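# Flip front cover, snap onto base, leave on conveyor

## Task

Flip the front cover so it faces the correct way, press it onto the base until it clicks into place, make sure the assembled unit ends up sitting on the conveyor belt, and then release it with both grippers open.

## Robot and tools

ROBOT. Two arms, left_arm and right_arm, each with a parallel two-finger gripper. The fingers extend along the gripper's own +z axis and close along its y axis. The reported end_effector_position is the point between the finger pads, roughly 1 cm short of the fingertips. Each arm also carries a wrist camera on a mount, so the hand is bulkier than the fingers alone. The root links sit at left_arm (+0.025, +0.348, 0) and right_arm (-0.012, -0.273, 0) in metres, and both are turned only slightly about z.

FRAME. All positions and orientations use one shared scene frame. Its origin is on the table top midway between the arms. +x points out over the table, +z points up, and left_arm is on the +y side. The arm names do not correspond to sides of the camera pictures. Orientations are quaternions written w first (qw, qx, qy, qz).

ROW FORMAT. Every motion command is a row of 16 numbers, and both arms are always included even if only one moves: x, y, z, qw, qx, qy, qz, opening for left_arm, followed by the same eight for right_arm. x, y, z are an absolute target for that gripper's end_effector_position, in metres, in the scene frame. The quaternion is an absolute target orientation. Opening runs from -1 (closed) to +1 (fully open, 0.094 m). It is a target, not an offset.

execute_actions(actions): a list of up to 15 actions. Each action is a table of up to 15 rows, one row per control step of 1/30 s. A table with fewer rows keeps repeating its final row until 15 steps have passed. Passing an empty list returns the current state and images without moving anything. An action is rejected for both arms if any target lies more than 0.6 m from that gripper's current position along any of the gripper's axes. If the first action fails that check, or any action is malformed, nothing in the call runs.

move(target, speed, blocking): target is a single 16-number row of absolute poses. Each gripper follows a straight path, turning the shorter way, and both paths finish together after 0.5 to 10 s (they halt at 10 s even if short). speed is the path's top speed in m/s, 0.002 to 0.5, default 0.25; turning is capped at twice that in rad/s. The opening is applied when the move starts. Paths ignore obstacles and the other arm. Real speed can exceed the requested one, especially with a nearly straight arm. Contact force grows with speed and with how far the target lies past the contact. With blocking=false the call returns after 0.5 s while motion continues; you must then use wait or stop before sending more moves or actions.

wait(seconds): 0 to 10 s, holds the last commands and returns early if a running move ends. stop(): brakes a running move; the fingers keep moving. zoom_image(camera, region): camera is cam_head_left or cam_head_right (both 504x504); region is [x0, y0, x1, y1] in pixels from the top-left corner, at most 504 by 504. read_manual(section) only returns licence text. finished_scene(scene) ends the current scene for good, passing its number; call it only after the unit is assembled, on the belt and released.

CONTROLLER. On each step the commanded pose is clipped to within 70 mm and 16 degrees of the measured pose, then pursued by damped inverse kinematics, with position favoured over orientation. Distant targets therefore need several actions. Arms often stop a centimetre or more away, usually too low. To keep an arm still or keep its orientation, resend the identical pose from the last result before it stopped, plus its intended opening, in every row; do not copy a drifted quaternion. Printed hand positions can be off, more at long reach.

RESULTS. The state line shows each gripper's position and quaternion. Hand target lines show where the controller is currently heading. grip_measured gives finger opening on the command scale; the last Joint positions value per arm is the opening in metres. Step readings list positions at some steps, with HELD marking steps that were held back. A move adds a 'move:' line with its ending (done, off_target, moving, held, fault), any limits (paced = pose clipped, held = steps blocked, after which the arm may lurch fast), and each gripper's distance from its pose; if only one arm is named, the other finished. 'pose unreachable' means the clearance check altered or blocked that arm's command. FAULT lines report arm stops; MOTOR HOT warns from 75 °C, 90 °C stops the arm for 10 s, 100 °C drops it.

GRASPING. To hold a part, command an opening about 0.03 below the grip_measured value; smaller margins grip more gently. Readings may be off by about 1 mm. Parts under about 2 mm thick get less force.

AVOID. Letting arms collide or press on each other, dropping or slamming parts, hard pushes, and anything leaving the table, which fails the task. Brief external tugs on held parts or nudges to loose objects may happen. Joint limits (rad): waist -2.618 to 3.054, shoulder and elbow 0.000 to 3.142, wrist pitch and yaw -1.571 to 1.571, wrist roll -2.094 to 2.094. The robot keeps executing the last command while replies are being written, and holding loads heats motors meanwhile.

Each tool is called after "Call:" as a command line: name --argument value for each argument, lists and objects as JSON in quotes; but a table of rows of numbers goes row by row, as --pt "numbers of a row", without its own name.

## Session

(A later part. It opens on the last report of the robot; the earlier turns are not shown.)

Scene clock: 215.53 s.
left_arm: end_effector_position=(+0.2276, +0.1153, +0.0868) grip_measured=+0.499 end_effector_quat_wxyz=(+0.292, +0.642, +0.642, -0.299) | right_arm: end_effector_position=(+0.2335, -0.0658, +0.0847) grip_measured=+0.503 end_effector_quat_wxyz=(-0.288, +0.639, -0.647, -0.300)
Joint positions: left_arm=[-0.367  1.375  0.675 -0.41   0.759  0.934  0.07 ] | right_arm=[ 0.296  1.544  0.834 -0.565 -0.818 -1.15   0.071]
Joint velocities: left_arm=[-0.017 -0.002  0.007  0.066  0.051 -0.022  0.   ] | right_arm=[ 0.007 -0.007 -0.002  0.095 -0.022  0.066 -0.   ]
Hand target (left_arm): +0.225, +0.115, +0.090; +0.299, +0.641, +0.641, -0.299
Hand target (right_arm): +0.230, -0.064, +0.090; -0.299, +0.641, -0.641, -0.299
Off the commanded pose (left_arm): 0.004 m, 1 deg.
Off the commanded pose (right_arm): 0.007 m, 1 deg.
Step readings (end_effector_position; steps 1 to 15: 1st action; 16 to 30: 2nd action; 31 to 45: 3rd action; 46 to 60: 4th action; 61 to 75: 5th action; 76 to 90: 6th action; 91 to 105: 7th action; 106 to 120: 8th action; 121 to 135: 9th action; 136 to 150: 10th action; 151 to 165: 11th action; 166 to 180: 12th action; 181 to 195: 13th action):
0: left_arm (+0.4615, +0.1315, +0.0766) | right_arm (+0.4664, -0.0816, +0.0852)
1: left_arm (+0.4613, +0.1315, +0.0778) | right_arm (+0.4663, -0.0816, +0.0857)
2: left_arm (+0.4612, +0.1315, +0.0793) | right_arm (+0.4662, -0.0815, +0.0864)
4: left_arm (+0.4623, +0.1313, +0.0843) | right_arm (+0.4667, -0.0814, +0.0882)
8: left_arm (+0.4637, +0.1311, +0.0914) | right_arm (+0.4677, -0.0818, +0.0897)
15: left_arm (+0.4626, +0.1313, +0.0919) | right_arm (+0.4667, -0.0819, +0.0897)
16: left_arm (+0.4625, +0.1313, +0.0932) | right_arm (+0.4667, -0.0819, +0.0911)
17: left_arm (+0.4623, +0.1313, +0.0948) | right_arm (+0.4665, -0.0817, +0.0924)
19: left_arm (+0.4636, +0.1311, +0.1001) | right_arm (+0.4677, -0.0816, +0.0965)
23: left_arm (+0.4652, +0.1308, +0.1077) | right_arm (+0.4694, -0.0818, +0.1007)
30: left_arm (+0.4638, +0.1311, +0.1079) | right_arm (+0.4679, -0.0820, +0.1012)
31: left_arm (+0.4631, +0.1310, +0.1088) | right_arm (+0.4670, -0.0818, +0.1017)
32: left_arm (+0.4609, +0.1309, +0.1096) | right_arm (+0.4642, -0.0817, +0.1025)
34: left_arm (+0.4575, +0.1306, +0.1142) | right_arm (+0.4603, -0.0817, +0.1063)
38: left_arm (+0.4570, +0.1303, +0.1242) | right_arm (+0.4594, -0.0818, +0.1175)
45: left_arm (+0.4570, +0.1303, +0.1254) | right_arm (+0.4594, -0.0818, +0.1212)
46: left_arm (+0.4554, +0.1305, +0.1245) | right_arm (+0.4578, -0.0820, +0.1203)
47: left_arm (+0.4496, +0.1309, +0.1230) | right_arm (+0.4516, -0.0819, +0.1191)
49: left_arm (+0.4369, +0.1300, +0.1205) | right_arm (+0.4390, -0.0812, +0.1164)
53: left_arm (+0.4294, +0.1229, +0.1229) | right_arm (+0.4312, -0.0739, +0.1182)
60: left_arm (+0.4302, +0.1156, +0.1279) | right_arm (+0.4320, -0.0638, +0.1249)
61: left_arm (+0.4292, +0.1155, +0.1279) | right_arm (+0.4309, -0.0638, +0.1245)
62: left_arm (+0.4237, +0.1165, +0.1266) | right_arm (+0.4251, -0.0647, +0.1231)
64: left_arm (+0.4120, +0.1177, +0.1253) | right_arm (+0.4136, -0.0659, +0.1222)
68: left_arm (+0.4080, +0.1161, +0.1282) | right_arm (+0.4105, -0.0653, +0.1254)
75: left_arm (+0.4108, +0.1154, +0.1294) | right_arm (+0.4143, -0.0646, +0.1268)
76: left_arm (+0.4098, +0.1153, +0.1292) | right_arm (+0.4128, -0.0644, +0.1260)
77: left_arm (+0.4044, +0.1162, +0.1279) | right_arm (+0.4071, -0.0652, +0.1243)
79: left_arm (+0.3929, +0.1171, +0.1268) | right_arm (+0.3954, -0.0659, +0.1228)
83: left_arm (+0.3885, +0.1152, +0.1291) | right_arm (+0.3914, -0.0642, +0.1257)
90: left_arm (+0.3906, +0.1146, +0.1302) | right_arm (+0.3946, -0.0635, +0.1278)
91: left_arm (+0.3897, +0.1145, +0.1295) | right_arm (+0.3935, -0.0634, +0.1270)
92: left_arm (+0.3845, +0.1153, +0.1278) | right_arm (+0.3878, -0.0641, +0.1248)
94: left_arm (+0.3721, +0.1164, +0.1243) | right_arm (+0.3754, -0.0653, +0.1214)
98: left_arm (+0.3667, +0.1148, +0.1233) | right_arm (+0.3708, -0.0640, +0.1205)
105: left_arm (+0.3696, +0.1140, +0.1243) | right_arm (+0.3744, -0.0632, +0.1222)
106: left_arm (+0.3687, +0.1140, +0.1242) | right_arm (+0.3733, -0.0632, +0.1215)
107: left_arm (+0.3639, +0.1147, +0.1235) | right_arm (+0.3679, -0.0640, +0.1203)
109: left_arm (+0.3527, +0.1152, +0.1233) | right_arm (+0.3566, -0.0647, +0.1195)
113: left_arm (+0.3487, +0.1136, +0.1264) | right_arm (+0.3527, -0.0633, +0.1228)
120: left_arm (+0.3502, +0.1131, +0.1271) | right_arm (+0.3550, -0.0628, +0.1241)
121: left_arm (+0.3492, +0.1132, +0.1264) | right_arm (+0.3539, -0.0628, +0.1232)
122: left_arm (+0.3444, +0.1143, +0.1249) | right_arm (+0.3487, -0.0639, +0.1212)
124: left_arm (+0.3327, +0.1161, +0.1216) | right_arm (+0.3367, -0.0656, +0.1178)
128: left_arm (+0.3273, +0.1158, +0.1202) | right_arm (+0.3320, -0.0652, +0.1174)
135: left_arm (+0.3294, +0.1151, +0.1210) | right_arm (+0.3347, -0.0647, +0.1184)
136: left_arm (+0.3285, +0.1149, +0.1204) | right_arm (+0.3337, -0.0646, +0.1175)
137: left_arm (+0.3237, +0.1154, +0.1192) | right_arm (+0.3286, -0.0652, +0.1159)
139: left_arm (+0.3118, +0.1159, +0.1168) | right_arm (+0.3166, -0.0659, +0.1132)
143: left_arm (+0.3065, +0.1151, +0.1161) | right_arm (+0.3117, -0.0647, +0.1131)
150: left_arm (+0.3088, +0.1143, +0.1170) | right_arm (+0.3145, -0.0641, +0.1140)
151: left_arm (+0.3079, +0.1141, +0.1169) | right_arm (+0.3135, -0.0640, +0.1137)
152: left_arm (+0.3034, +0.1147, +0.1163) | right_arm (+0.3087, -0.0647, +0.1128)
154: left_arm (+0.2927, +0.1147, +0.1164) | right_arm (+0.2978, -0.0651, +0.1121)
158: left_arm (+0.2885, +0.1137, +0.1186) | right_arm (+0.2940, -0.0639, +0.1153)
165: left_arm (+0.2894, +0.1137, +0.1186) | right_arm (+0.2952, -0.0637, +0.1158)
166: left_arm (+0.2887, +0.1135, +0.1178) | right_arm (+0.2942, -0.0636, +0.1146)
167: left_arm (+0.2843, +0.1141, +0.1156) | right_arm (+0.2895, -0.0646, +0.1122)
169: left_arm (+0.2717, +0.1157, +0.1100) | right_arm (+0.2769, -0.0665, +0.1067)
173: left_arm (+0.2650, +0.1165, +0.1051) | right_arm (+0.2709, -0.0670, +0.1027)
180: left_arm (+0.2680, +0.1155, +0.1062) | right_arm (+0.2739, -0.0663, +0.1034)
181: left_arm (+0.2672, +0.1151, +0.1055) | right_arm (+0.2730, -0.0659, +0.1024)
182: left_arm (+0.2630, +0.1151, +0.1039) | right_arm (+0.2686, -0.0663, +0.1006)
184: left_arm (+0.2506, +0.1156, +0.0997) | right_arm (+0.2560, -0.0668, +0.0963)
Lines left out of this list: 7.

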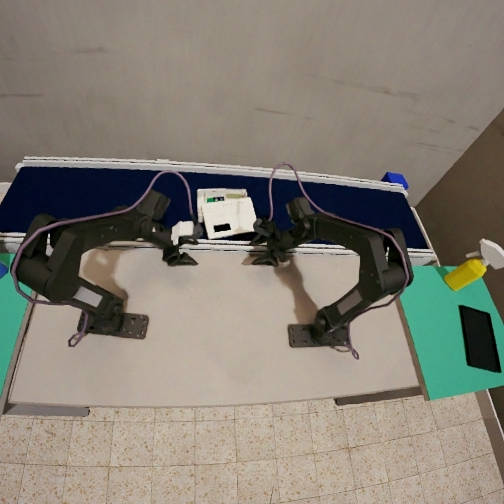

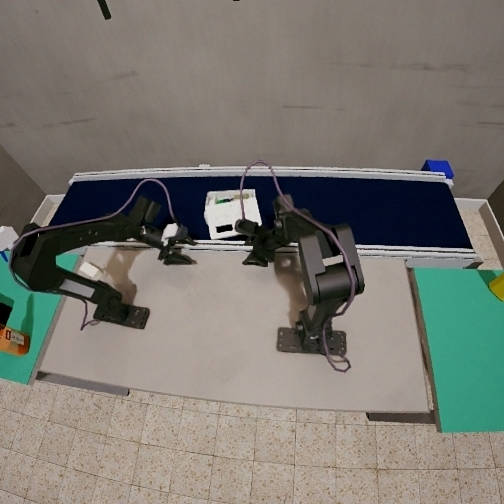

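Call:
move --target '[0.22,0.25,0.12,0.299,0.641,0.641,-0.299,0.5, 0.30,-0.2,0.12,0.153,-0.224,0.749,0.603,0.2]' --speed 0.2

Call:
move --target '[0.22,0.25,0.12,0.299,0.641,0.641,-0.299,0.5, 0.43,-0.15,0.085,0.153,-0.224,0.749,0.603,0.2]' --speed 0.1

Call:
zoom_image --camera "cam_head_left" --region '[180, 160, 310, 255]'

Call:
zoom_image --camera "cam_head_right" --region '[180, 160, 310, 255]'

Scene clock: 240.83 s.
left_arm: end_effector_position=(+0.2158, +0.2493, +0.1170) grip_measured=+0.499 end_effector_quat_wxyz=(+0.298, +0.642, +0.641, -0.296) | right_arm: end_effector_position=(+0.2915, -0.1967, +0.1170) grip_measured=+0.203 end_effector_quat_wxyz=(+0.165, -0.212, +0.774, +0.574)
Joint positions: left_arm=[ 0.271  1.376  0.826 -1.237  0.848  1.859  0.07 ] | right_arm=[-0.291  2.083  1.3   -1.557 -1.161 -1.359  0.057]
Joint velocities: left_arm=[-0.017  0.002 -0.002 -0.066  0.022 -0.022 -0.   ] | right_arm=[-0.017 -0.002  0.012  0.022 -0.037 -0.007  0.   ]
Hand target (left_arm): +0.219, +0.250, +0.121; +0.300, +0.640, +0.640, -0.301
Hand target (right_arm): +0.300, -0.199, +0.121; +0.175, -0.208, +0.772, +0.575
Off the commanded pose (left_arm): 0.005 m, 0 deg.
Off the commanded pose (right_arm): 0.010 m, 5 deg.
joint sent to its limit (right arm) — the command would take joint 4 (wrist pitch) past its lower limit, so that joint was sent only as far as its limit.
move: off_target (right_arm)

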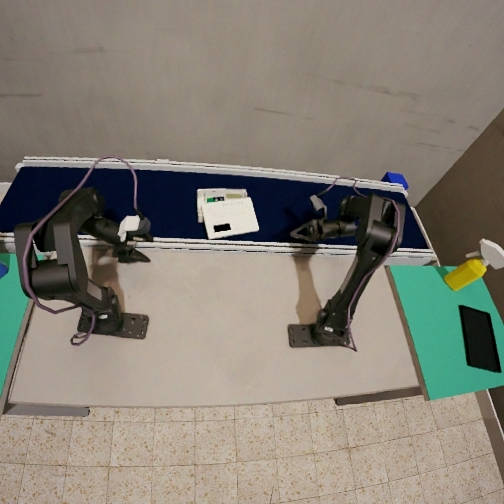

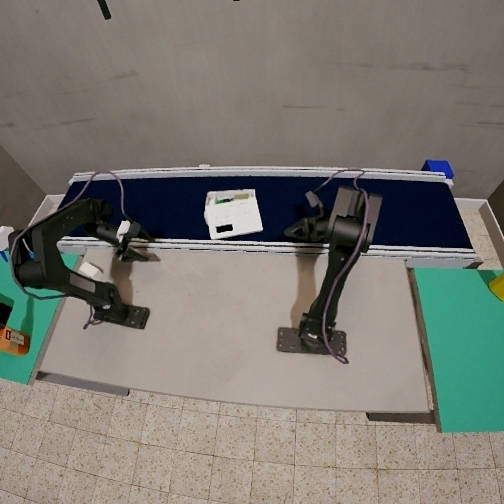

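Scene clock: 242.77 s.
left_arm: end_effector_position=(+0.2157, +0.2495, +0.1167) grip_measured=+0.499 end_effector_quat_wxyz=(+0.297, +0.643, +0.641, -0.296) | right_arm: end_effector_position=(+0.4245, -0.1541, +0.0825) grip_measured=+0.203 end_effector_quat_wxyz=(+0.152, -0.220, +0.759, +0.593)
Joint positions: left_arm=[ 0.271  1.376  0.826 -1.237  0.846  1.859  0.07 ] | right_arm=[-0.107  2.563  2.018 -1.562 -1.276 -1.088  0.057]
Joint velocities: left_arm=[-0.007  0.007  0.002 -0.007 -0.051 -0.007 -0.001] | right_arm=[-0.012 -0.012 -0.002  0.037  0.007 -0.007 -0.   ]
Hand target (left_arm): +0.220, +0.250, +0.120; +0.299, +0.641, +0.641, -0.299
Hand target (right_arm): +0.430, -0.152, +0.084; +0.159, -0.220, +0.755, +0.598
Off the commanded pose (left_arm): 0.005 m, 0 deg.
Off the commanded pose (right_arm): 0.007 m, 2 deg.
joint sent to its limit (right arm) — the command would take joint 4 (wrist pitch) past its lower limit, so that joint was sent only as far as its limit.
move: done

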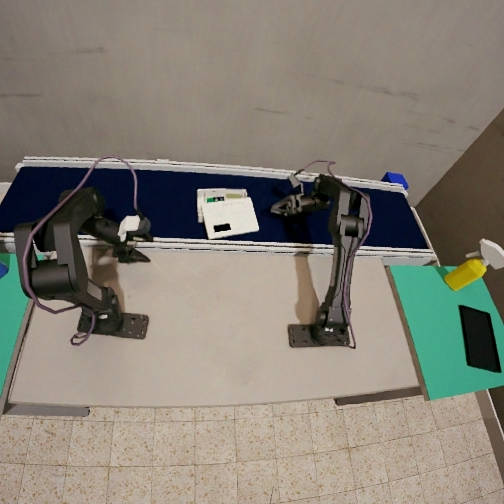

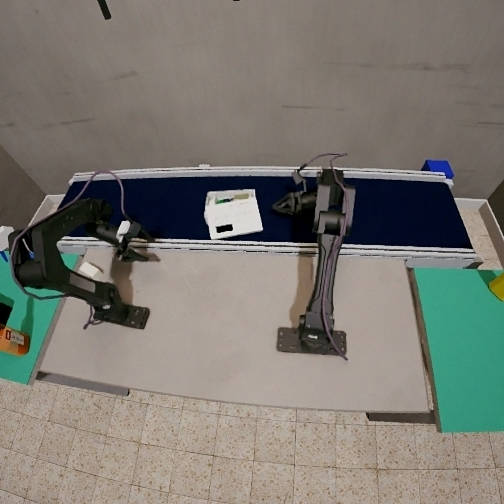

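Region (180, 160, 310, 255) of cam_head_left's 504x504 image, scaled by 3.877, with more detail than that image has; it fills the top 368 rows of this view, and the rest is white.

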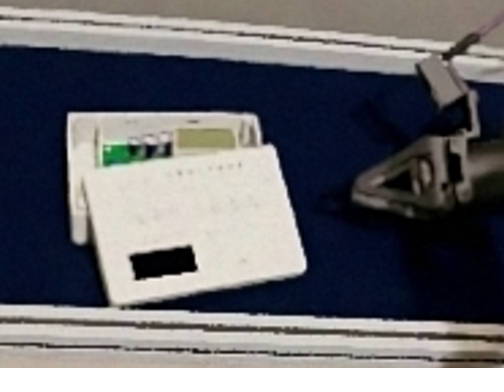

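Region (180, 160, 310, 255) of cam_head_right's 504x504 image, scaled by 3.877, with more detail than that image has; it fills the top 368 rows of this view, and the rest is white.

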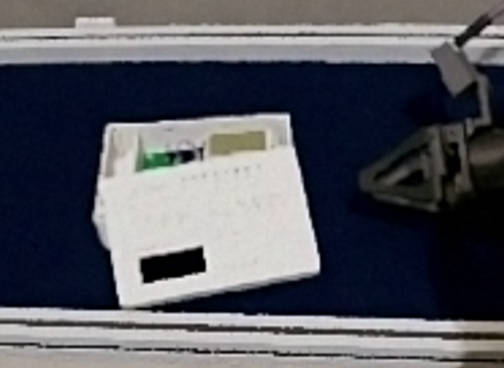

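Call:
move --target '[0.22,0.25,0.12,0.299,0.641,0.641,-0.299,0.5, 0.41,-0.08,0.068,0.153,-0.224,0.749,0.603,0.2]' --speed 0.03

Call:
zoom_image --camera "cam_head_left" --region '[180, 160, 310, 255]'

Call:
zoom_image --camera "cam_head_right" --region '[180, 160, 310, 255]'

Scene clock: 254.00 s.
left_arm: end_effector_position=(+0.2157, +0.2497, +0.1165) grip_measured=+0.499 end_effector_quat_wxyz=(+0.297, +0.643, +0.641, -0.296) | right_arm: end_effector_position=(+0.4117, -0.0852, +0.0571) grip_measured=+0.203 end_effector_quat_wxyz=(+0.140, -0.217, +0.758, +0.599)
Joint positions: left_arm=[ 0.271  1.376  0.826 -1.237  0.844  1.859  0.07 ] | right_arm=[ 0.049  2.415  1.665 -0.883 -1.324 -0.574  0.057]
Joint velocities: left_arm=[-0.012  0.007 -0.007 -0.022 -0.051  0.007 -0.001] | right_arm=[ 0.002 -0.027 -0.037  0.11  -0.081  0.037  0.   ]
Hand target (left_arm): +0.220, +0.250, +0.120; +0.299, +0.641, +0.641, -0.299
Hand target (right_arm): +0.410, -0.080, +0.068; +0.151, -0.226, +0.749, +0.604
Off the commanded pose (left_arm): 0.006 m, 1 deg.
Off the commanded pose (right_arm): 0.012 m, 2 deg.
move: off_target (right_arm)

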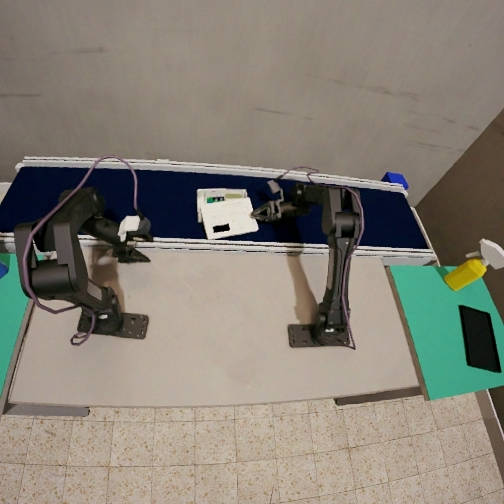

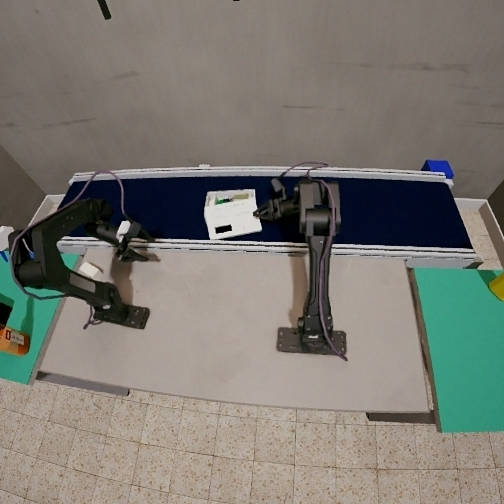

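Region (180, 160, 310, 255) of cam_head_left's 504x504 image, scaled by 3.877, with more detail than that image has; it fills the top 368 rows of this view, and the rest is white.

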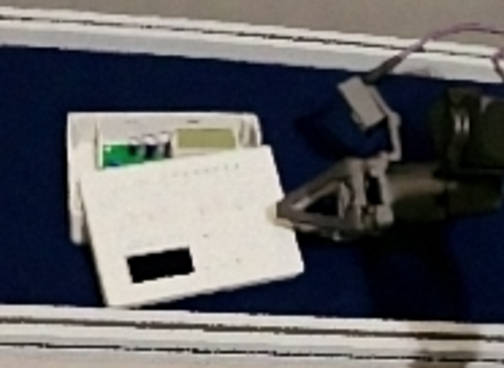

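Region (180, 160, 310, 255) of cam_head_right's 504x504 image, scaled by 3.877, with more detail than that image has; it fills the top 368 rows of this view, and the rest is white.

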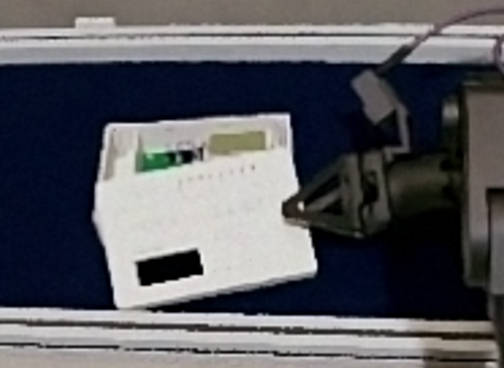

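Call:
move --target '[0.22,0.25,0.12,0.299,0.641,0.641,-0.299,0.5, 0.392,-0.066,0.068,0.153,-0.224,0.749,0.603,0.2]' --speed 0.02

Call:
zoom_image --camera "cam_head_right" --region '[180, 160, 310, 255]'

Call:
move --target '[0.22,0.25,0.12,0.299,0.641,0.641,-0.299,0.5, 0.392,-0.066,0.068,0.153,-0.224,0.749,0.603,-0.7]' --speed 0.02

Call:
zoom_image --camera "cam_head_right" --region '[180, 160, 310, 255]'

Scene clock: 268.67 s.
left_arm: end_effector_position=(+0.2156, +0.2499, +0.1163) grip_measured=+0.499 end_effector_quat_wxyz=(+0.296, +0.643, +0.641, -0.295) | right_arm: end_effector_position=(+0.3949, -0.0706, +0.0572) grip_measured=+0.203 end_effector_quat_wxyz=(+0.141, -0.215, +0.759, +0.598)
Joint positions: left_arm=[ 0.271  1.376  0.826 -1.237  0.843  1.859  0.07 ] | right_arm=[ 0.085  2.322  1.489 -0.639 -1.323 -0.407  0.057]
Joint velocities: left_arm=[ 0.012 -0.007 -0.017 -0.051 -0.081 -0.051 -0.001] | right_arm=[ 0.017 -0.007 -0.017  0.037  0.037  0.081  0.001]
Hand target (left_arm): +0.220, +0.250, +0.120; +0.299, +0.641, +0.641, -0.299
Hand target (right_arm): +0.392, -0.066, +0.068; +0.151, -0.226, +0.749, +0.604
Off the commanded pose (left_arm): 0.006 m, 1 deg.
Off the commanded pose (right_arm): 0.012 m, 2 deg.
move: off_target (right_arm)

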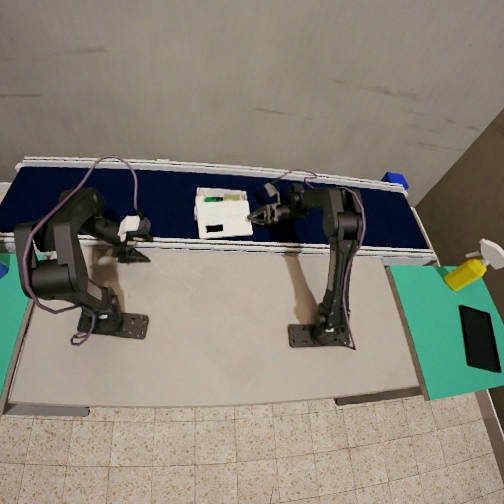

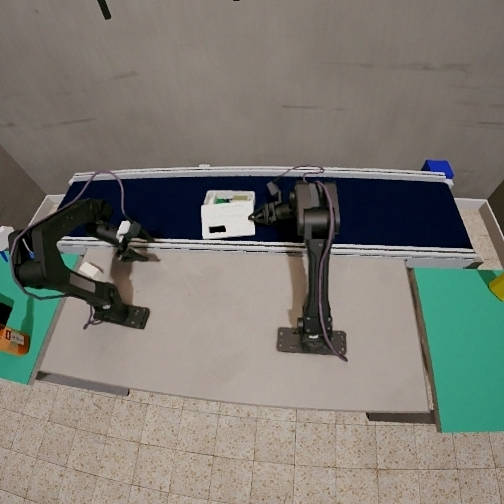

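Region (180, 160, 310, 255) of cam_head_right's 504x504 image, scaled by 3.877, with more detail than that image has; it fills the top 368 rows of this view, and the rest is white.

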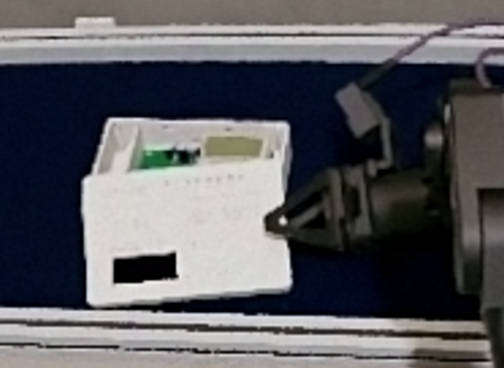

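Scene clock: 269.80 s.
left_arm: end_effector_position=(+0.2156, +0.2499, +0.1162) grip_measured=+0.499 end_effector_quat_wxyz=(+0.296, +0.643, +0.642, -0.295) | right_arm: end_effector_position=(+0.3962, -0.0705, +0.0576) grip_measured=-0.642 end_effector_quat_wxyz=(+0.141, -0.212, +0.759, +0.599)
Joint positions: left_arm=[ 0.271  1.376  0.826 -1.237  0.842  1.859  0.07 ] | right_arm=[ 0.085  2.322  1.489 -0.627 -1.325 -0.39   0.017]
Joint velocities: left_arm=[-0.007 -0.002 -0.002 -0.022 -0.066 -0.037 -0.001] | right_arm=[ 0.002  0.007 -0.002  0.022 -0.066 -0.007  0.   ]
Hand target (left_arm): +0.220, +0.250, +0.120; +0.299, +0.641, +0.641, -0.299
Hand target (right_arm): +0.392, -0.066, +0.068; +0.152, -0.225, +0.749, +0.604
Off the commanded pose (left_arm): 0.006 m, 1 deg.
Off the commanded pose (right_arm): 0.012 m, 2 deg.
move: off_target (right_arm)

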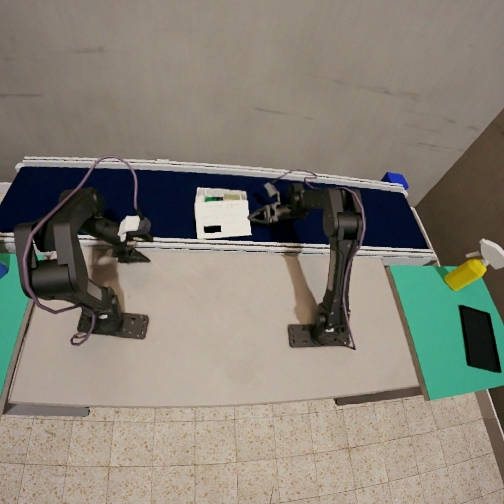

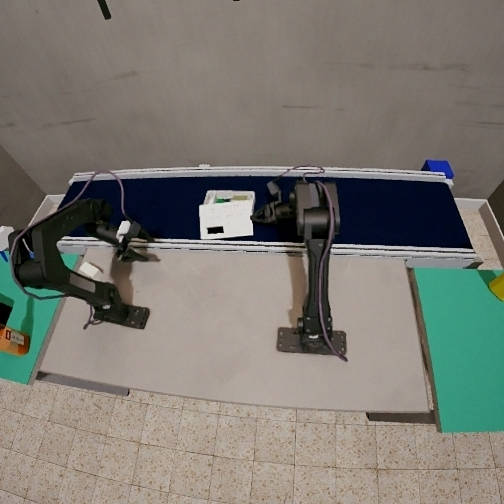

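Region (180, 160, 310, 255) of cam_head_right's 504x504 image, scaled by 3.877, with more detail than that image has; it fills the top 368 rows of this view, and the rest is white.

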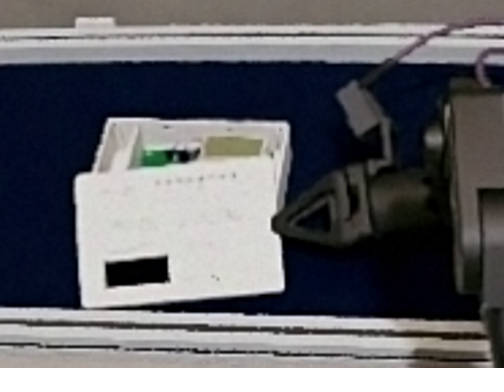

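Call:
move --target '[0.39,0.19,0.06,0.299,0.641,0.641,-0.299,-1, 0.392,-0.066,0.068,0.153,-0.224,0.749,0.603,-0.7]' --speed 0.1

Call:
move --target '[0.39,0.145,0.052,0.299,0.641,0.641,-0.299,-1, 0.392,-0.066,0.068,0.153,-0.224,0.749,0.603,-0.7]' --speed 0.03

Call:
zoom_image --camera "cam_head_left" --region '[160, 160, 290, 255]'

Scene clock: 280.43 s.
left_arm: end_effector_position=(+0.3840, +0.1970, +0.0544) grip_measured=-0.982 end_effector_quat_wxyz=(+0.290, +0.645, +0.644, -0.290) | right_arm: end_effector_position=(+0.3966, -0.0705, +0.0575) grip_measured=-0.642 end_effector_quat_wxyz=(+0.141, -0.211, +0.759, +0.599)
Joint positions: left_arm=[ 0.031  2.004  1.288 -0.796  0.844  1.494  0.001] | right_arm=[ 0.085  2.322  1.489 -0.623 -1.324 -0.384  0.017]
Joint velocities: left_arm=[-0.002 -0.012 -0.017  0.022  0.066 -0.066 -0.   ] | right_arm=[-0.002 -0.012 -0.007  0.007  0.051 -0.007  0.   ]
Hand target (left_arm): +0.390, +0.191, +0.057; +0.298, +0.641, +0.641, -0.298
Hand target (right_arm): +0.392, -0.066, +0.068; +0.152, -0.225, +0.750, +0.604
Off the commanded pose (left_arm): 0.011 m, 2 deg.
Off the commanded pose (right_arm): 0.012 m, 2 deg.
move: off_target (left_arm, right_arm)

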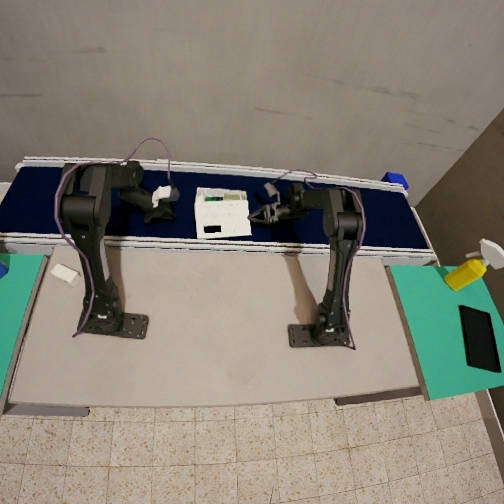

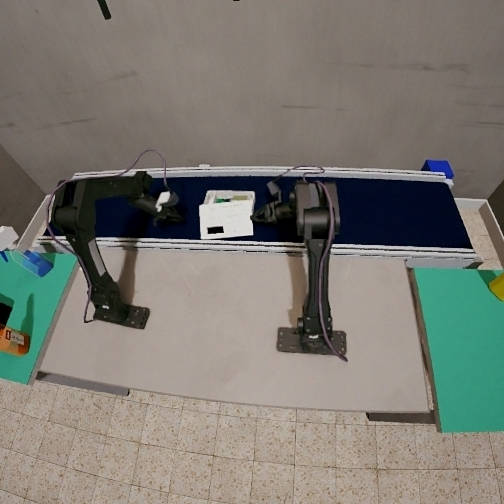

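Scene clock: 282.47 s.
left_arm: end_effector_position=(+0.3940, +0.1479, +0.0588) grip_measured=-0.982 end_effector_quat_wxyz=(+0.306, +0.647, +0.637, -0.287) | right_arm: end_effector_position=(+0.3967, -0.0705, +0.0574) grip_measured=-0.642 end_effector_quat_wxyz=(+0.140, -0.210, +0.760, +0.599)
Joint positions: left_arm=[-0.094  2.004  1.288 -0.624  0.842  1.306  0.001] | right_arm=[ 0.085  2.322  1.489 -0.622 -1.324 -0.38   0.017]
Joint velocities: left_arm=[-0.012  0.007 -0.007 -0.037  0.022 -0.022  0.   ] | right_arm=[-0.007 -0.007 -0.027  0.037 -0.007 -0.022 -0.001]
Hand target (left_arm): +0.390, +0.145, +0.052; +0.299, +0.641, +0.641, -0.298
Hand target (right_arm): +0.392, -0.066, +0.068; +0.152, -0.225, +0.749, +0.604
Off the commanded pose (left_arm): 0.008 m, 2 deg.
Off the commanded pose (right_arm): 0.012 m, 3 deg.
move: off_target (right_arm)

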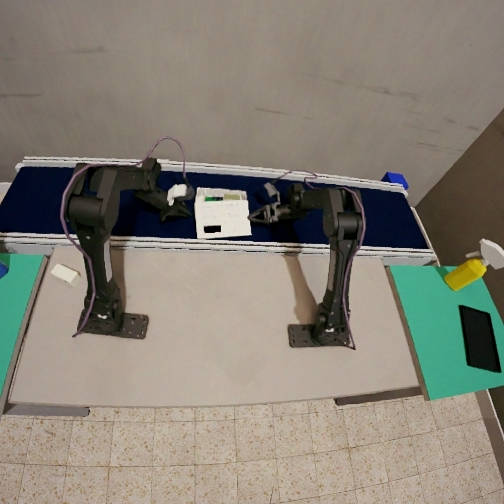

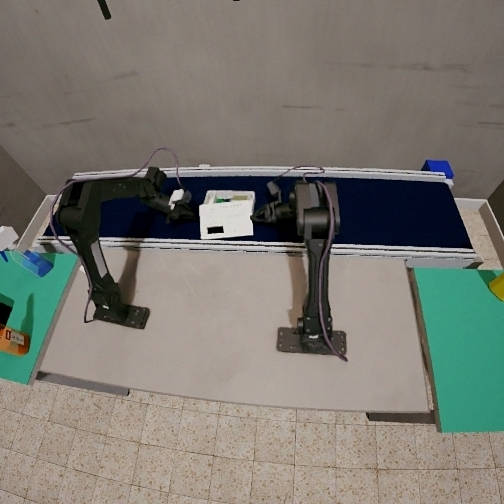

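Region (160, 160, 290, 255) of cam_head_left's 504x504 image, scaled by 3.877, with more detail than that image has; it fills the top 368 rows of this view, and the rest is white.

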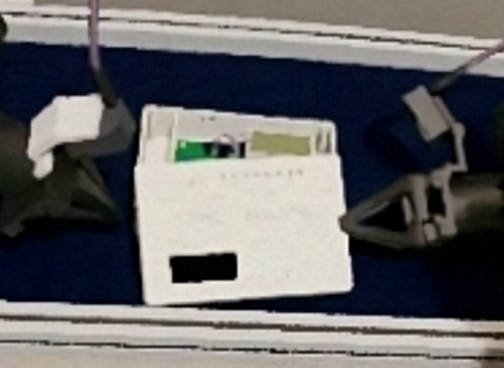

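Call:
move --target '[0.392,0.125,0.048,0.299,0.641,0.641,-0.299,-1, 0.392,-0.066,0.068,0.153,-0.224,0.749,0.603,-0.7]' --speed 0.02

Call:
move --target '[0.392,0.105,0.048,0.299,0.641,0.641,-0.299,-1, 0.392,-0.066,0.068,0.153,-0.224,0.749,0.603,-0.42]' --speed 0.02

Call:
zoom_image --camera "cam_head_left" --region '[160, 160, 290, 255]'

Scene clock: 290.17 s.
left_arm: end_effector_position=(+0.3972, +0.1351, +0.0585) grip_measured=-0.982 end_effector_quat_wxyz=(+0.305, +0.642, +0.644, -0.282) | right_arm: end_effector_position=(+0.3968, -0.0705, +0.0572) grip_measured=-0.642 end_effector_quat_wxyz=(+0.139, -0.209, +0.761, +0.599)
Joint positions: left_arm=[-0.131  2.004  1.288 -0.572  0.82   1.231  0.001] | right_arm=[ 0.085  2.322  1.489 -0.622 -1.322 -0.377  0.017]
Joint velocities: left_arm=[-0.012 -0.007 -0.012 -0.037  0.007 -0.037 -0.   ] | right_arm=[ 0.002 -0.002 -0.022 -0.007  0.022 -0.037  0.   ]
Hand target (left_arm): +0.392, +0.126, +0.048; +0.298, +0.641, +0.641, -0.299
Hand target (right_arm): +0.392, -0.066, +0.068; +0.152, -0.225, +0.750, +0.604
Off the commanded pose (left_arm): 0.015 m, 2 deg.
Off the commanded pose (right_arm): 0.013 m, 3 deg.
move: off_target (left_arm, right_arm)

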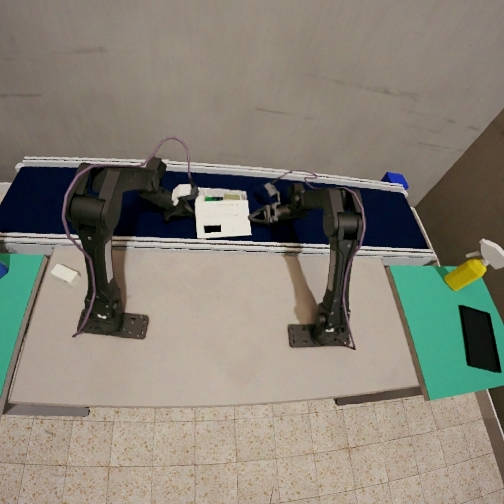

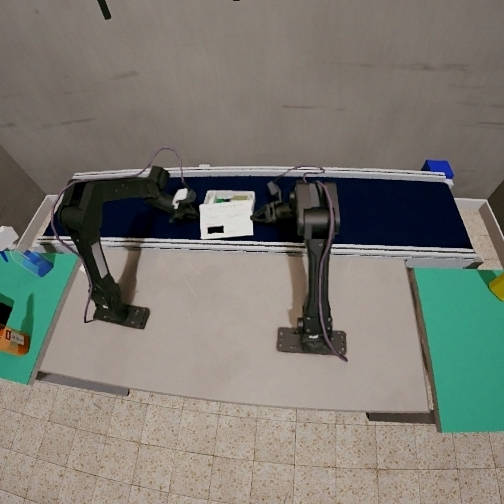

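Scene clock: 292.00 s.
left_arm: end_effector_position=(+0.3994, +0.1240, +0.0570) grip_measured=-0.982 end_effector_quat_wxyz=(+0.301, +0.637, +0.654, -0.274) | right_arm: end_effector_position=(+0.3999, -0.0768, +0.0525) grip_measured=-0.423 end_effector_quat_wxyz=(+0.141, -0.206, +0.770, +0.587)
Joint positions: left_arm=[-0.165  2.004  1.288 -0.53   0.788  1.16   0.001] | right_arm=[ 0.073  2.322  1.489 -0.622 -1.295 -0.378  0.027]
Joint velocities: left_arm=[-0.022  0.027 -0.012  0.022  0.022  0.007  0.001] | right_arm=[-0.002  0.012 -0.017 -0.022 -0.007  0.022 -0.   ]
Hand target (left_arm): +0.391, +0.106, +0.048; +0.298, +0.641, +0.641, -0.299
Hand target (right_arm): +0.392, -0.066, +0.068; +0.152, -0.225, +0.750, +0.604
Off the commanded pose (left_arm): 0.022 m, 3 deg.
Off the commanded pose (right_arm): 0.020 m, 4 deg.
move: off_target (left_arm, right_arm)

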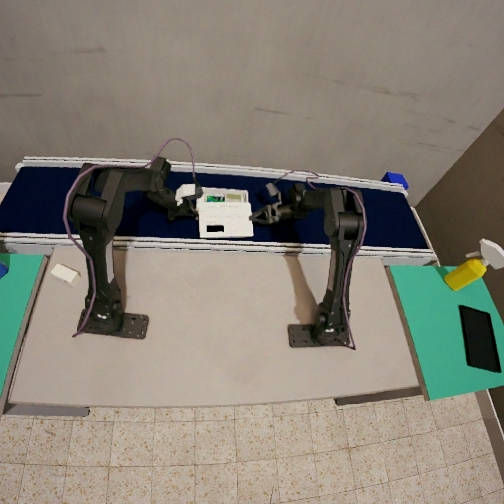

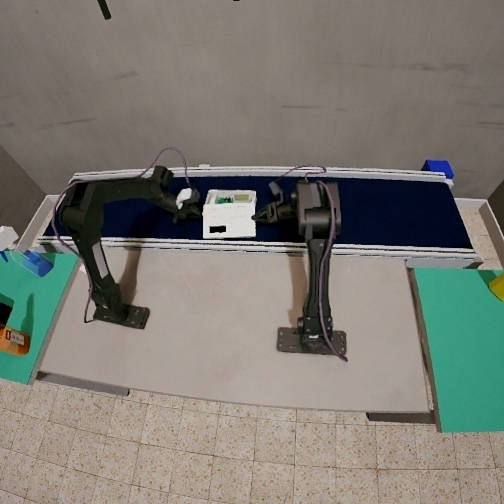

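Region (160, 160, 290, 255) of cam_head_left's 504x504 image, scaled by 3.877, with more detail than that image has; it fills the top 368 rows of this view, and the rest is white.

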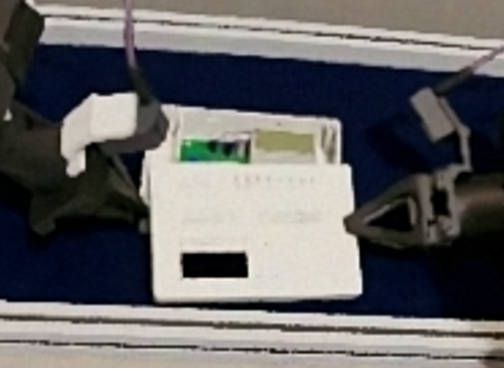

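Call:
move --target '[0.399,0.122,0.057,0.299,0.641,0.641,-0.299,-1, 0.40,-0.11,0.05,0.205,-0.158,0.766,0.588,0.3]' --speed 0.03

Call:
zoom_image --camera "cam_head_left" --region '[220, 180, 300, 250]'

Call:
zoom_image --camera "cam_head_right" --region '[220, 180, 300, 250]'

Scene clock: 307.97 s.
left_arm: end_effector_position=(+0.3977, +0.1226, +0.0562) grip_measured=-0.982 end_effector_quat_wxyz=(+0.300, +0.643, +0.644, -0.286) | right_arm: end_effector_position=(+0.4028, -0.1034, +0.0586) grip_measured=+0.297 end_effector_quat_wxyz=(+0.207, -0.174, +0.754, +0.599)
Joint positions: left_arm=[-0.162  2.023  1.306 -0.557  0.814  1.197  0.001] | right_arm=[ 0.003  2.227  1.247 -0.157 -1.351 -0.116  0.061]
Joint velocities: left_arm=[ 0.007 -0.007 -0.012 -0.022  0.022  0.037 -0.001] | right_arm=[-0.017 -0.007 -0.017  0.051  0.037  0.022  0.   ]
Hand target (left_arm): +0.399, +0.122, +0.057; +0.300, +0.640, +0.641, -0.298
Hand target (right_arm): +0.399, -0.110, +0.050; +0.203, -0.159, +0.765, +0.589
Off the commanded pose (left_arm): 0.002 m, 2 deg.
Off the commanded pose (right_arm): 0.011 m, 3 deg.
move: off_target (right_arm)

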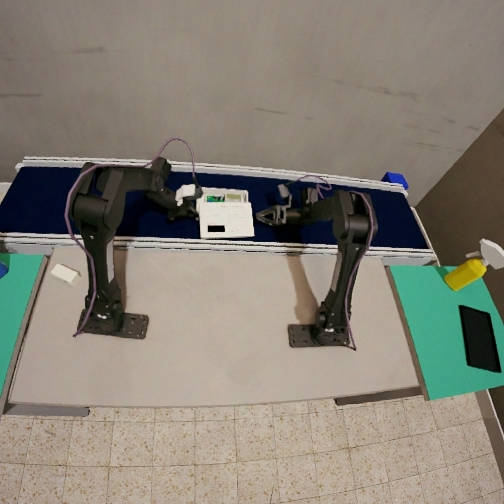

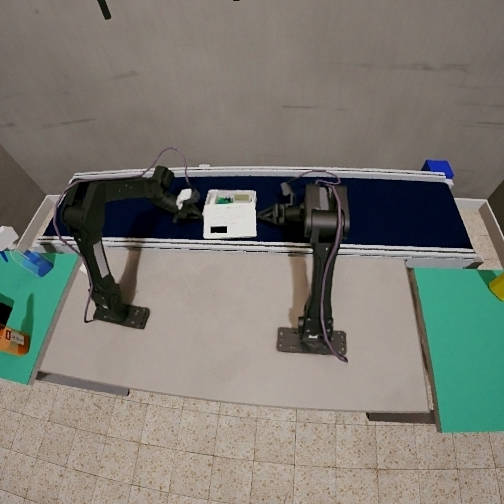

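Region (220, 180, 300, 250) of cam_head_left's 504x504 image, scaled by 6.300, with more detail than that image has; it fills the top 441 rows of this view, and the rest is white.

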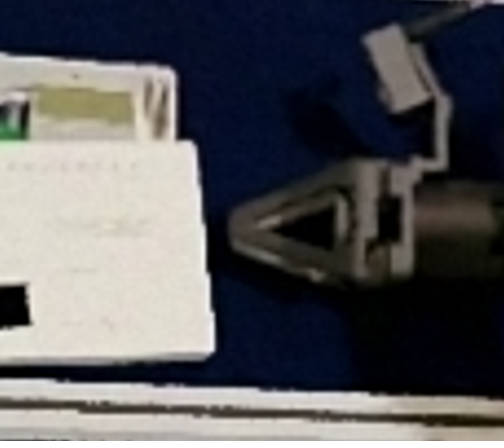

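Region (220, 180, 300, 250) of cam_head_right's 504x504 image, scaled by 6.300, with more detail than that image has; it fills the top 441 rows of this view, and the rest is white.

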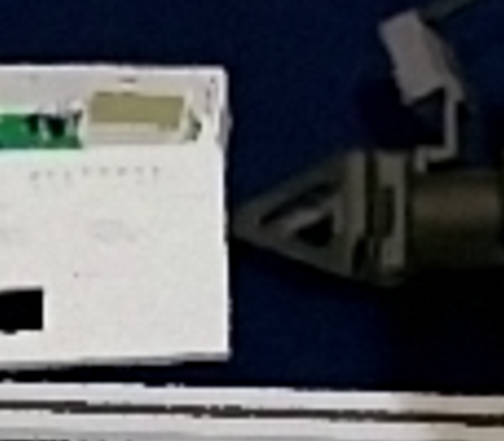

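Call:
move --target '[0.425,0.14,0.085,0.299,0.641,0.641,-0.299,-1, 0.43,-0.11,0.078,0.205,-0.158,0.766,0.588,0.2]' --speed 0.03

Call:
move --target '[0.425,0.12,0.078,0.299,0.641,0.641,-0.299,-1, 0.43,-0.075,0.075,0.205,-0.158,0.766,0.588,0.2]' --speed 0.02

Call:
zoom_image --camera "cam_head_left" --region '[160, 160, 290, 255]'

Call:
zoom_image --camera "cam_head_right" --region '[160, 160, 290, 255]'

Scene clock: 323.63 s.
left_arm: end_effector_position=(+0.4254, +0.1406, +0.0846) grip_measured=-0.982 end_effector_quat_wxyz=(+0.302, +0.644, +0.643, -0.284) | right_arm: end_effector_position=(+0.4244, -0.1072, +0.0738) grip_measured=+0.203 end_effector_quat_wxyz=(+0.204, -0.159, +0.767, +0.587)
Joint positions: left_arm=[-0.102  2.072  1.507 -0.765  0.829  1.28   0.001] | right_arm=[-0.002  2.227  1.349 -0.242 -1.315 -0.074  0.057]
Joint velocities: left_arm=[-0.007  0.022  0.012 -0.037 -0.007  0.007 -0.   ] | right_arm=[-0.012 -0.002 -0.002 -0.051 -0.007  0.037 -0.   ]
Hand target (left_arm): +0.425, +0.140, +0.085; +0.300, +0.640, +0.641, -0.298
Hand target (right_arm): +0.430, -0.110, +0.078; +0.206, -0.157, +0.766, +0.588
Off the commanded pose (left_arm): 0.001 m, 2 deg.
Off the commanded pose (right_arm): 0.007 m, 0 deg.
move: done

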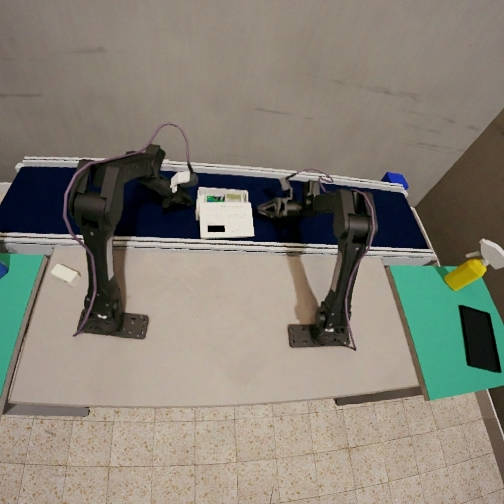

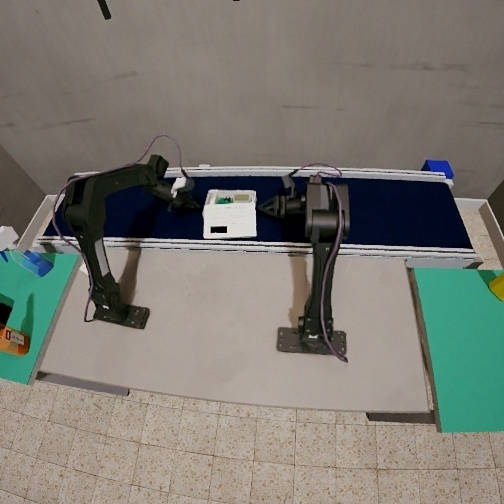

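Scene clock: 325.57 s.
left_arm: end_effector_position=(+0.4240, +0.1253, +0.0793) grip_measured=-0.982 end_effector_quat_wxyz=(+0.299, +0.644, +0.642, -0.290) | right_arm: end_effector_position=(+0.4356, -0.0781, +0.0780) grip_measured=+0.203 end_effector_quat_wxyz=(+0.209, -0.158, +0.767, +0.585)
Joint positions: left_arm=[-0.138  2.089  1.507 -0.728  0.828  1.238  0.001] | right_arm=[ 0.068  2.227  1.327  0.012 -1.273  0.159  0.057]
Joint velocities: left_arm=[ 0.002  0.002 -0.007 -0.037 -0.066  0.007  0.001] | right_arm=[ 0.002 -0.002 -0.002  0.037  0.037  0.051 -0.   ]
Hand target (left_arm): +0.425, +0.120, +0.078; +0.299, +0.641, +0.641, -0.299
Hand target (right_arm): +0.430, -0.075, +0.075; +0.204, -0.159, +0.767, +0.588
Off the commanded pose (left_arm): 0.006 m, 1 deg.
Off the commanded pose (right_arm): 0.007 m, 1 deg.
move: done

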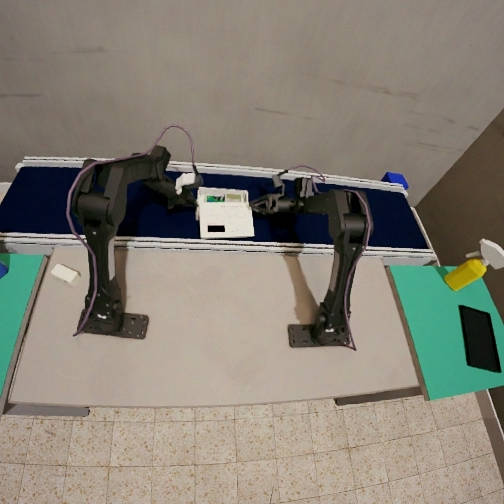

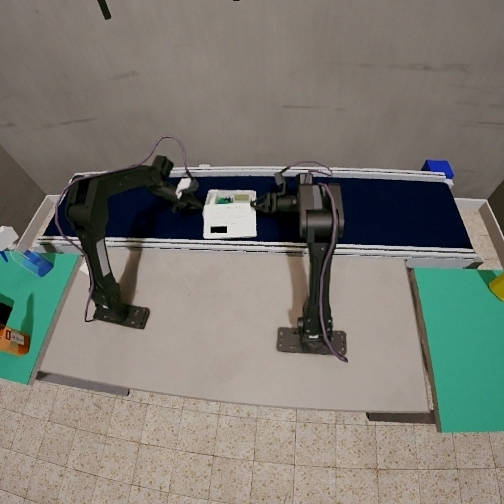

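Region (160, 160, 290, 255) of cam_head_left's 504x504 image, scaled by 3.877, with more detail than that image has; it fills the top 368 rows of this view, and the rest is white.

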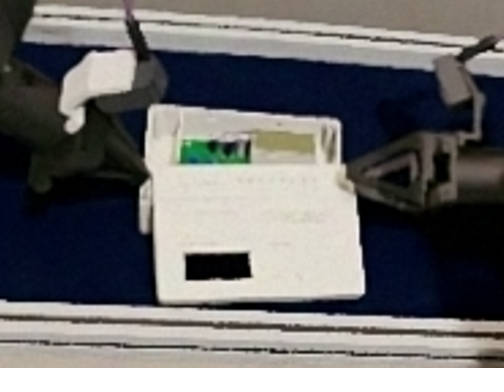

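Region (160, 160, 290, 255) of cam_head_right's 504x504 image, scaled by 3.877, with more detail than that image has; it fills the top 368 rows of this view, and the rest is white.

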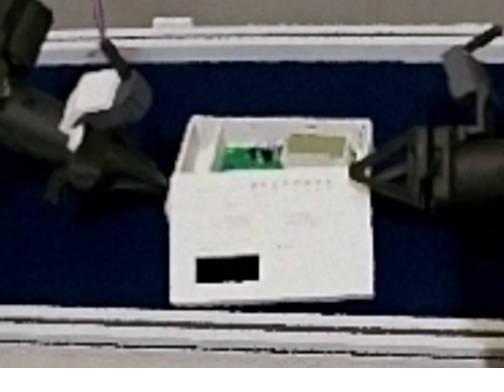

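Call:
move --target '[0.42,0.125,0.064,0.299,0.641,0.641,-0.299,-1, 0.428,-0.085,0.056,0.205,-0.158,0.766,0.588,0.2]' --speed 0.02

Call:
move --target '[0.42,0.085,0.066,0.299,0.641,0.641,-0.299,-1, 0.428,-0.075,0.058,0.205,-0.158,0.766,0.588,0.2]' --speed 0.02

Call:
zoom_image --camera "cam_head_left" --region '[160, 160, 290, 255]'

Call:
zoom_image --camera "cam_head_right" --region '[160, 160, 290, 255]'

Scene clock: 338.07 s.
left_arm: end_effector_position=(+0.4252, +0.1251, +0.0735) grip_measured=-0.982 end_effector_quat_wxyz=(+0.306, +0.646, +0.639, -0.285) | right_arm: end_effector_position=(+0.4330, -0.0818, +0.0651) grip_measured=+0.203 end_effector_quat_wxyz=(+0.210, -0.161, +0.768, +0.583)
Joint positions: left_arm=[-0.138  2.089  1.479 -0.68   0.827  1.237  0.001] | right_arm=[ 0.06   2.249  1.311  0.023 -1.274  0.125  0.057]
Joint velocities: left_arm=[-0.027  0.002 -0.002 -0.066  0.022 -0.022  0.   ] | right_arm=[ 0.002  0.012 -0.002  0.022  0.051 -0.022  0.001]
Hand target (left_arm): +0.420, +0.125, +0.064; +0.299, +0.641, +0.641, -0.299
Hand target (right_arm): +0.428, -0.085, +0.056; +0.205, -0.158, +0.766, +0.588
Off the commanded pose (left_arm): 0.011 m, 2 deg.
Off the commanded pose (right_arm): 0.011 m, 1 deg.
move: off_target (left_arm, right_arm)

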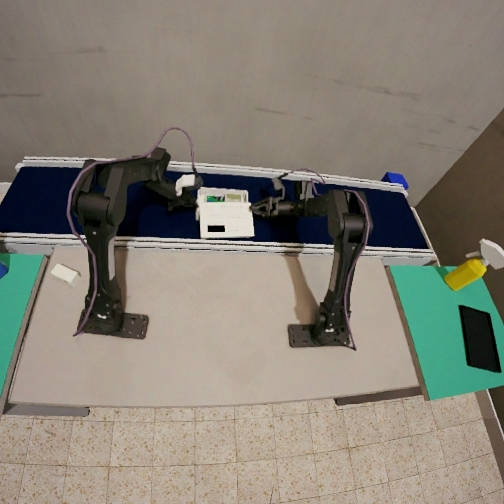

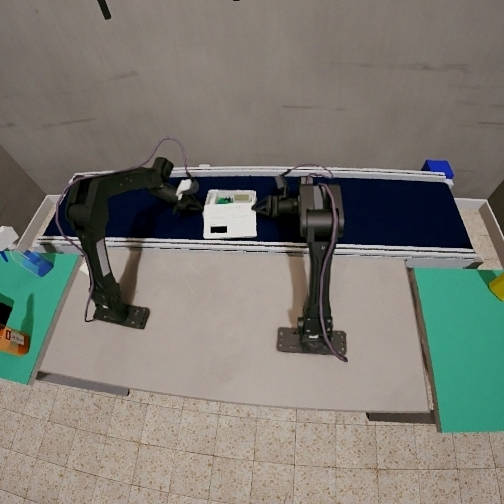

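Scene clock: 340.37 s.
left_arm: end_effector_position=(+0.4213, +0.0888, +0.0772) grip_measured=-0.982 end_effector_quat_wxyz=(+0.309, +0.645, +0.636, -0.290) | right_arm: end_effector_position=(+0.4375, -0.0785, +0.0692) grip_measured=+0.203 end_effector_quat_wxyz=(+0.219, -0.163, +0.765, +0.583)
Joint positions: left_arm=[-0.222  2.089  1.479 -0.591  0.814  1.119  0.001] | right_arm=[ 0.067  2.249  1.311  0.081 -1.27   0.169  0.057]
Joint velocities: left_arm=[-0.012 -0.007 -0.002  0.066 -0.007  0.007 -0.   ] | right_arm=[-0.017 -0.007 -0.007  0.037 -0.022 -0.007 -0.   ]
Hand target (left_arm): +0.420, +0.085, +0.066; +0.299, +0.641, +0.641, -0.299
Hand target (right_arm): +0.428, -0.075, +0.058; +0.205, -0.158, +0.766, +0.588
Off the commanded pose (left_arm): 0.012 m, 2 deg.
Off the commanded pose (right_arm): 0.015 m, 2 deg.
move: off_target (left_arm, right_arm)

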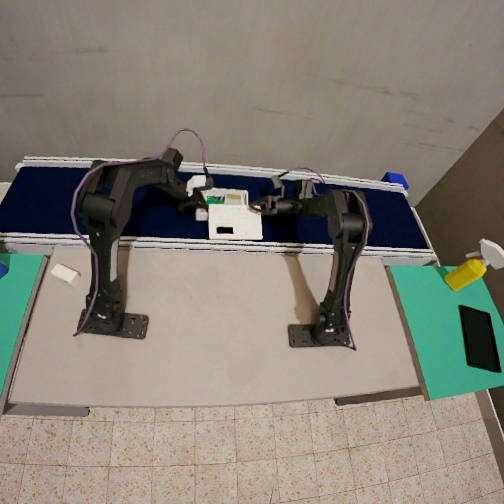

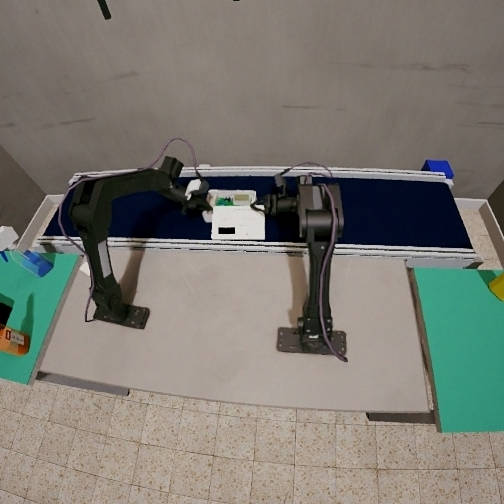

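Region (160, 160, 290, 255) of cam_head_left's 504x504 image, scaled by 3.877, with more detail than that image has; it fills the top 368 rows of this view, and the rest is white.

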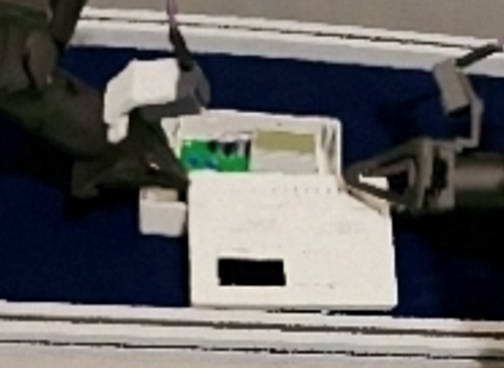

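Region (160, 160, 290, 255) of cam_head_right's 504x504 image, scaled by 3.877, with more detail than that image has; it fills the top 368 rows of this view, and the rest is white.

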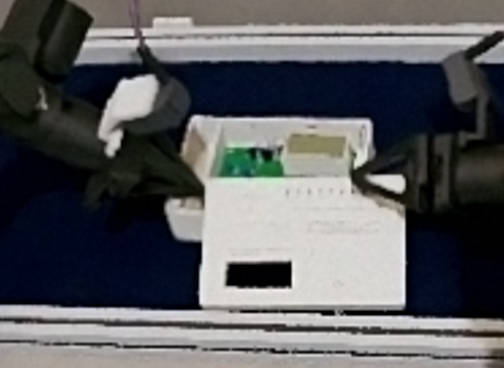

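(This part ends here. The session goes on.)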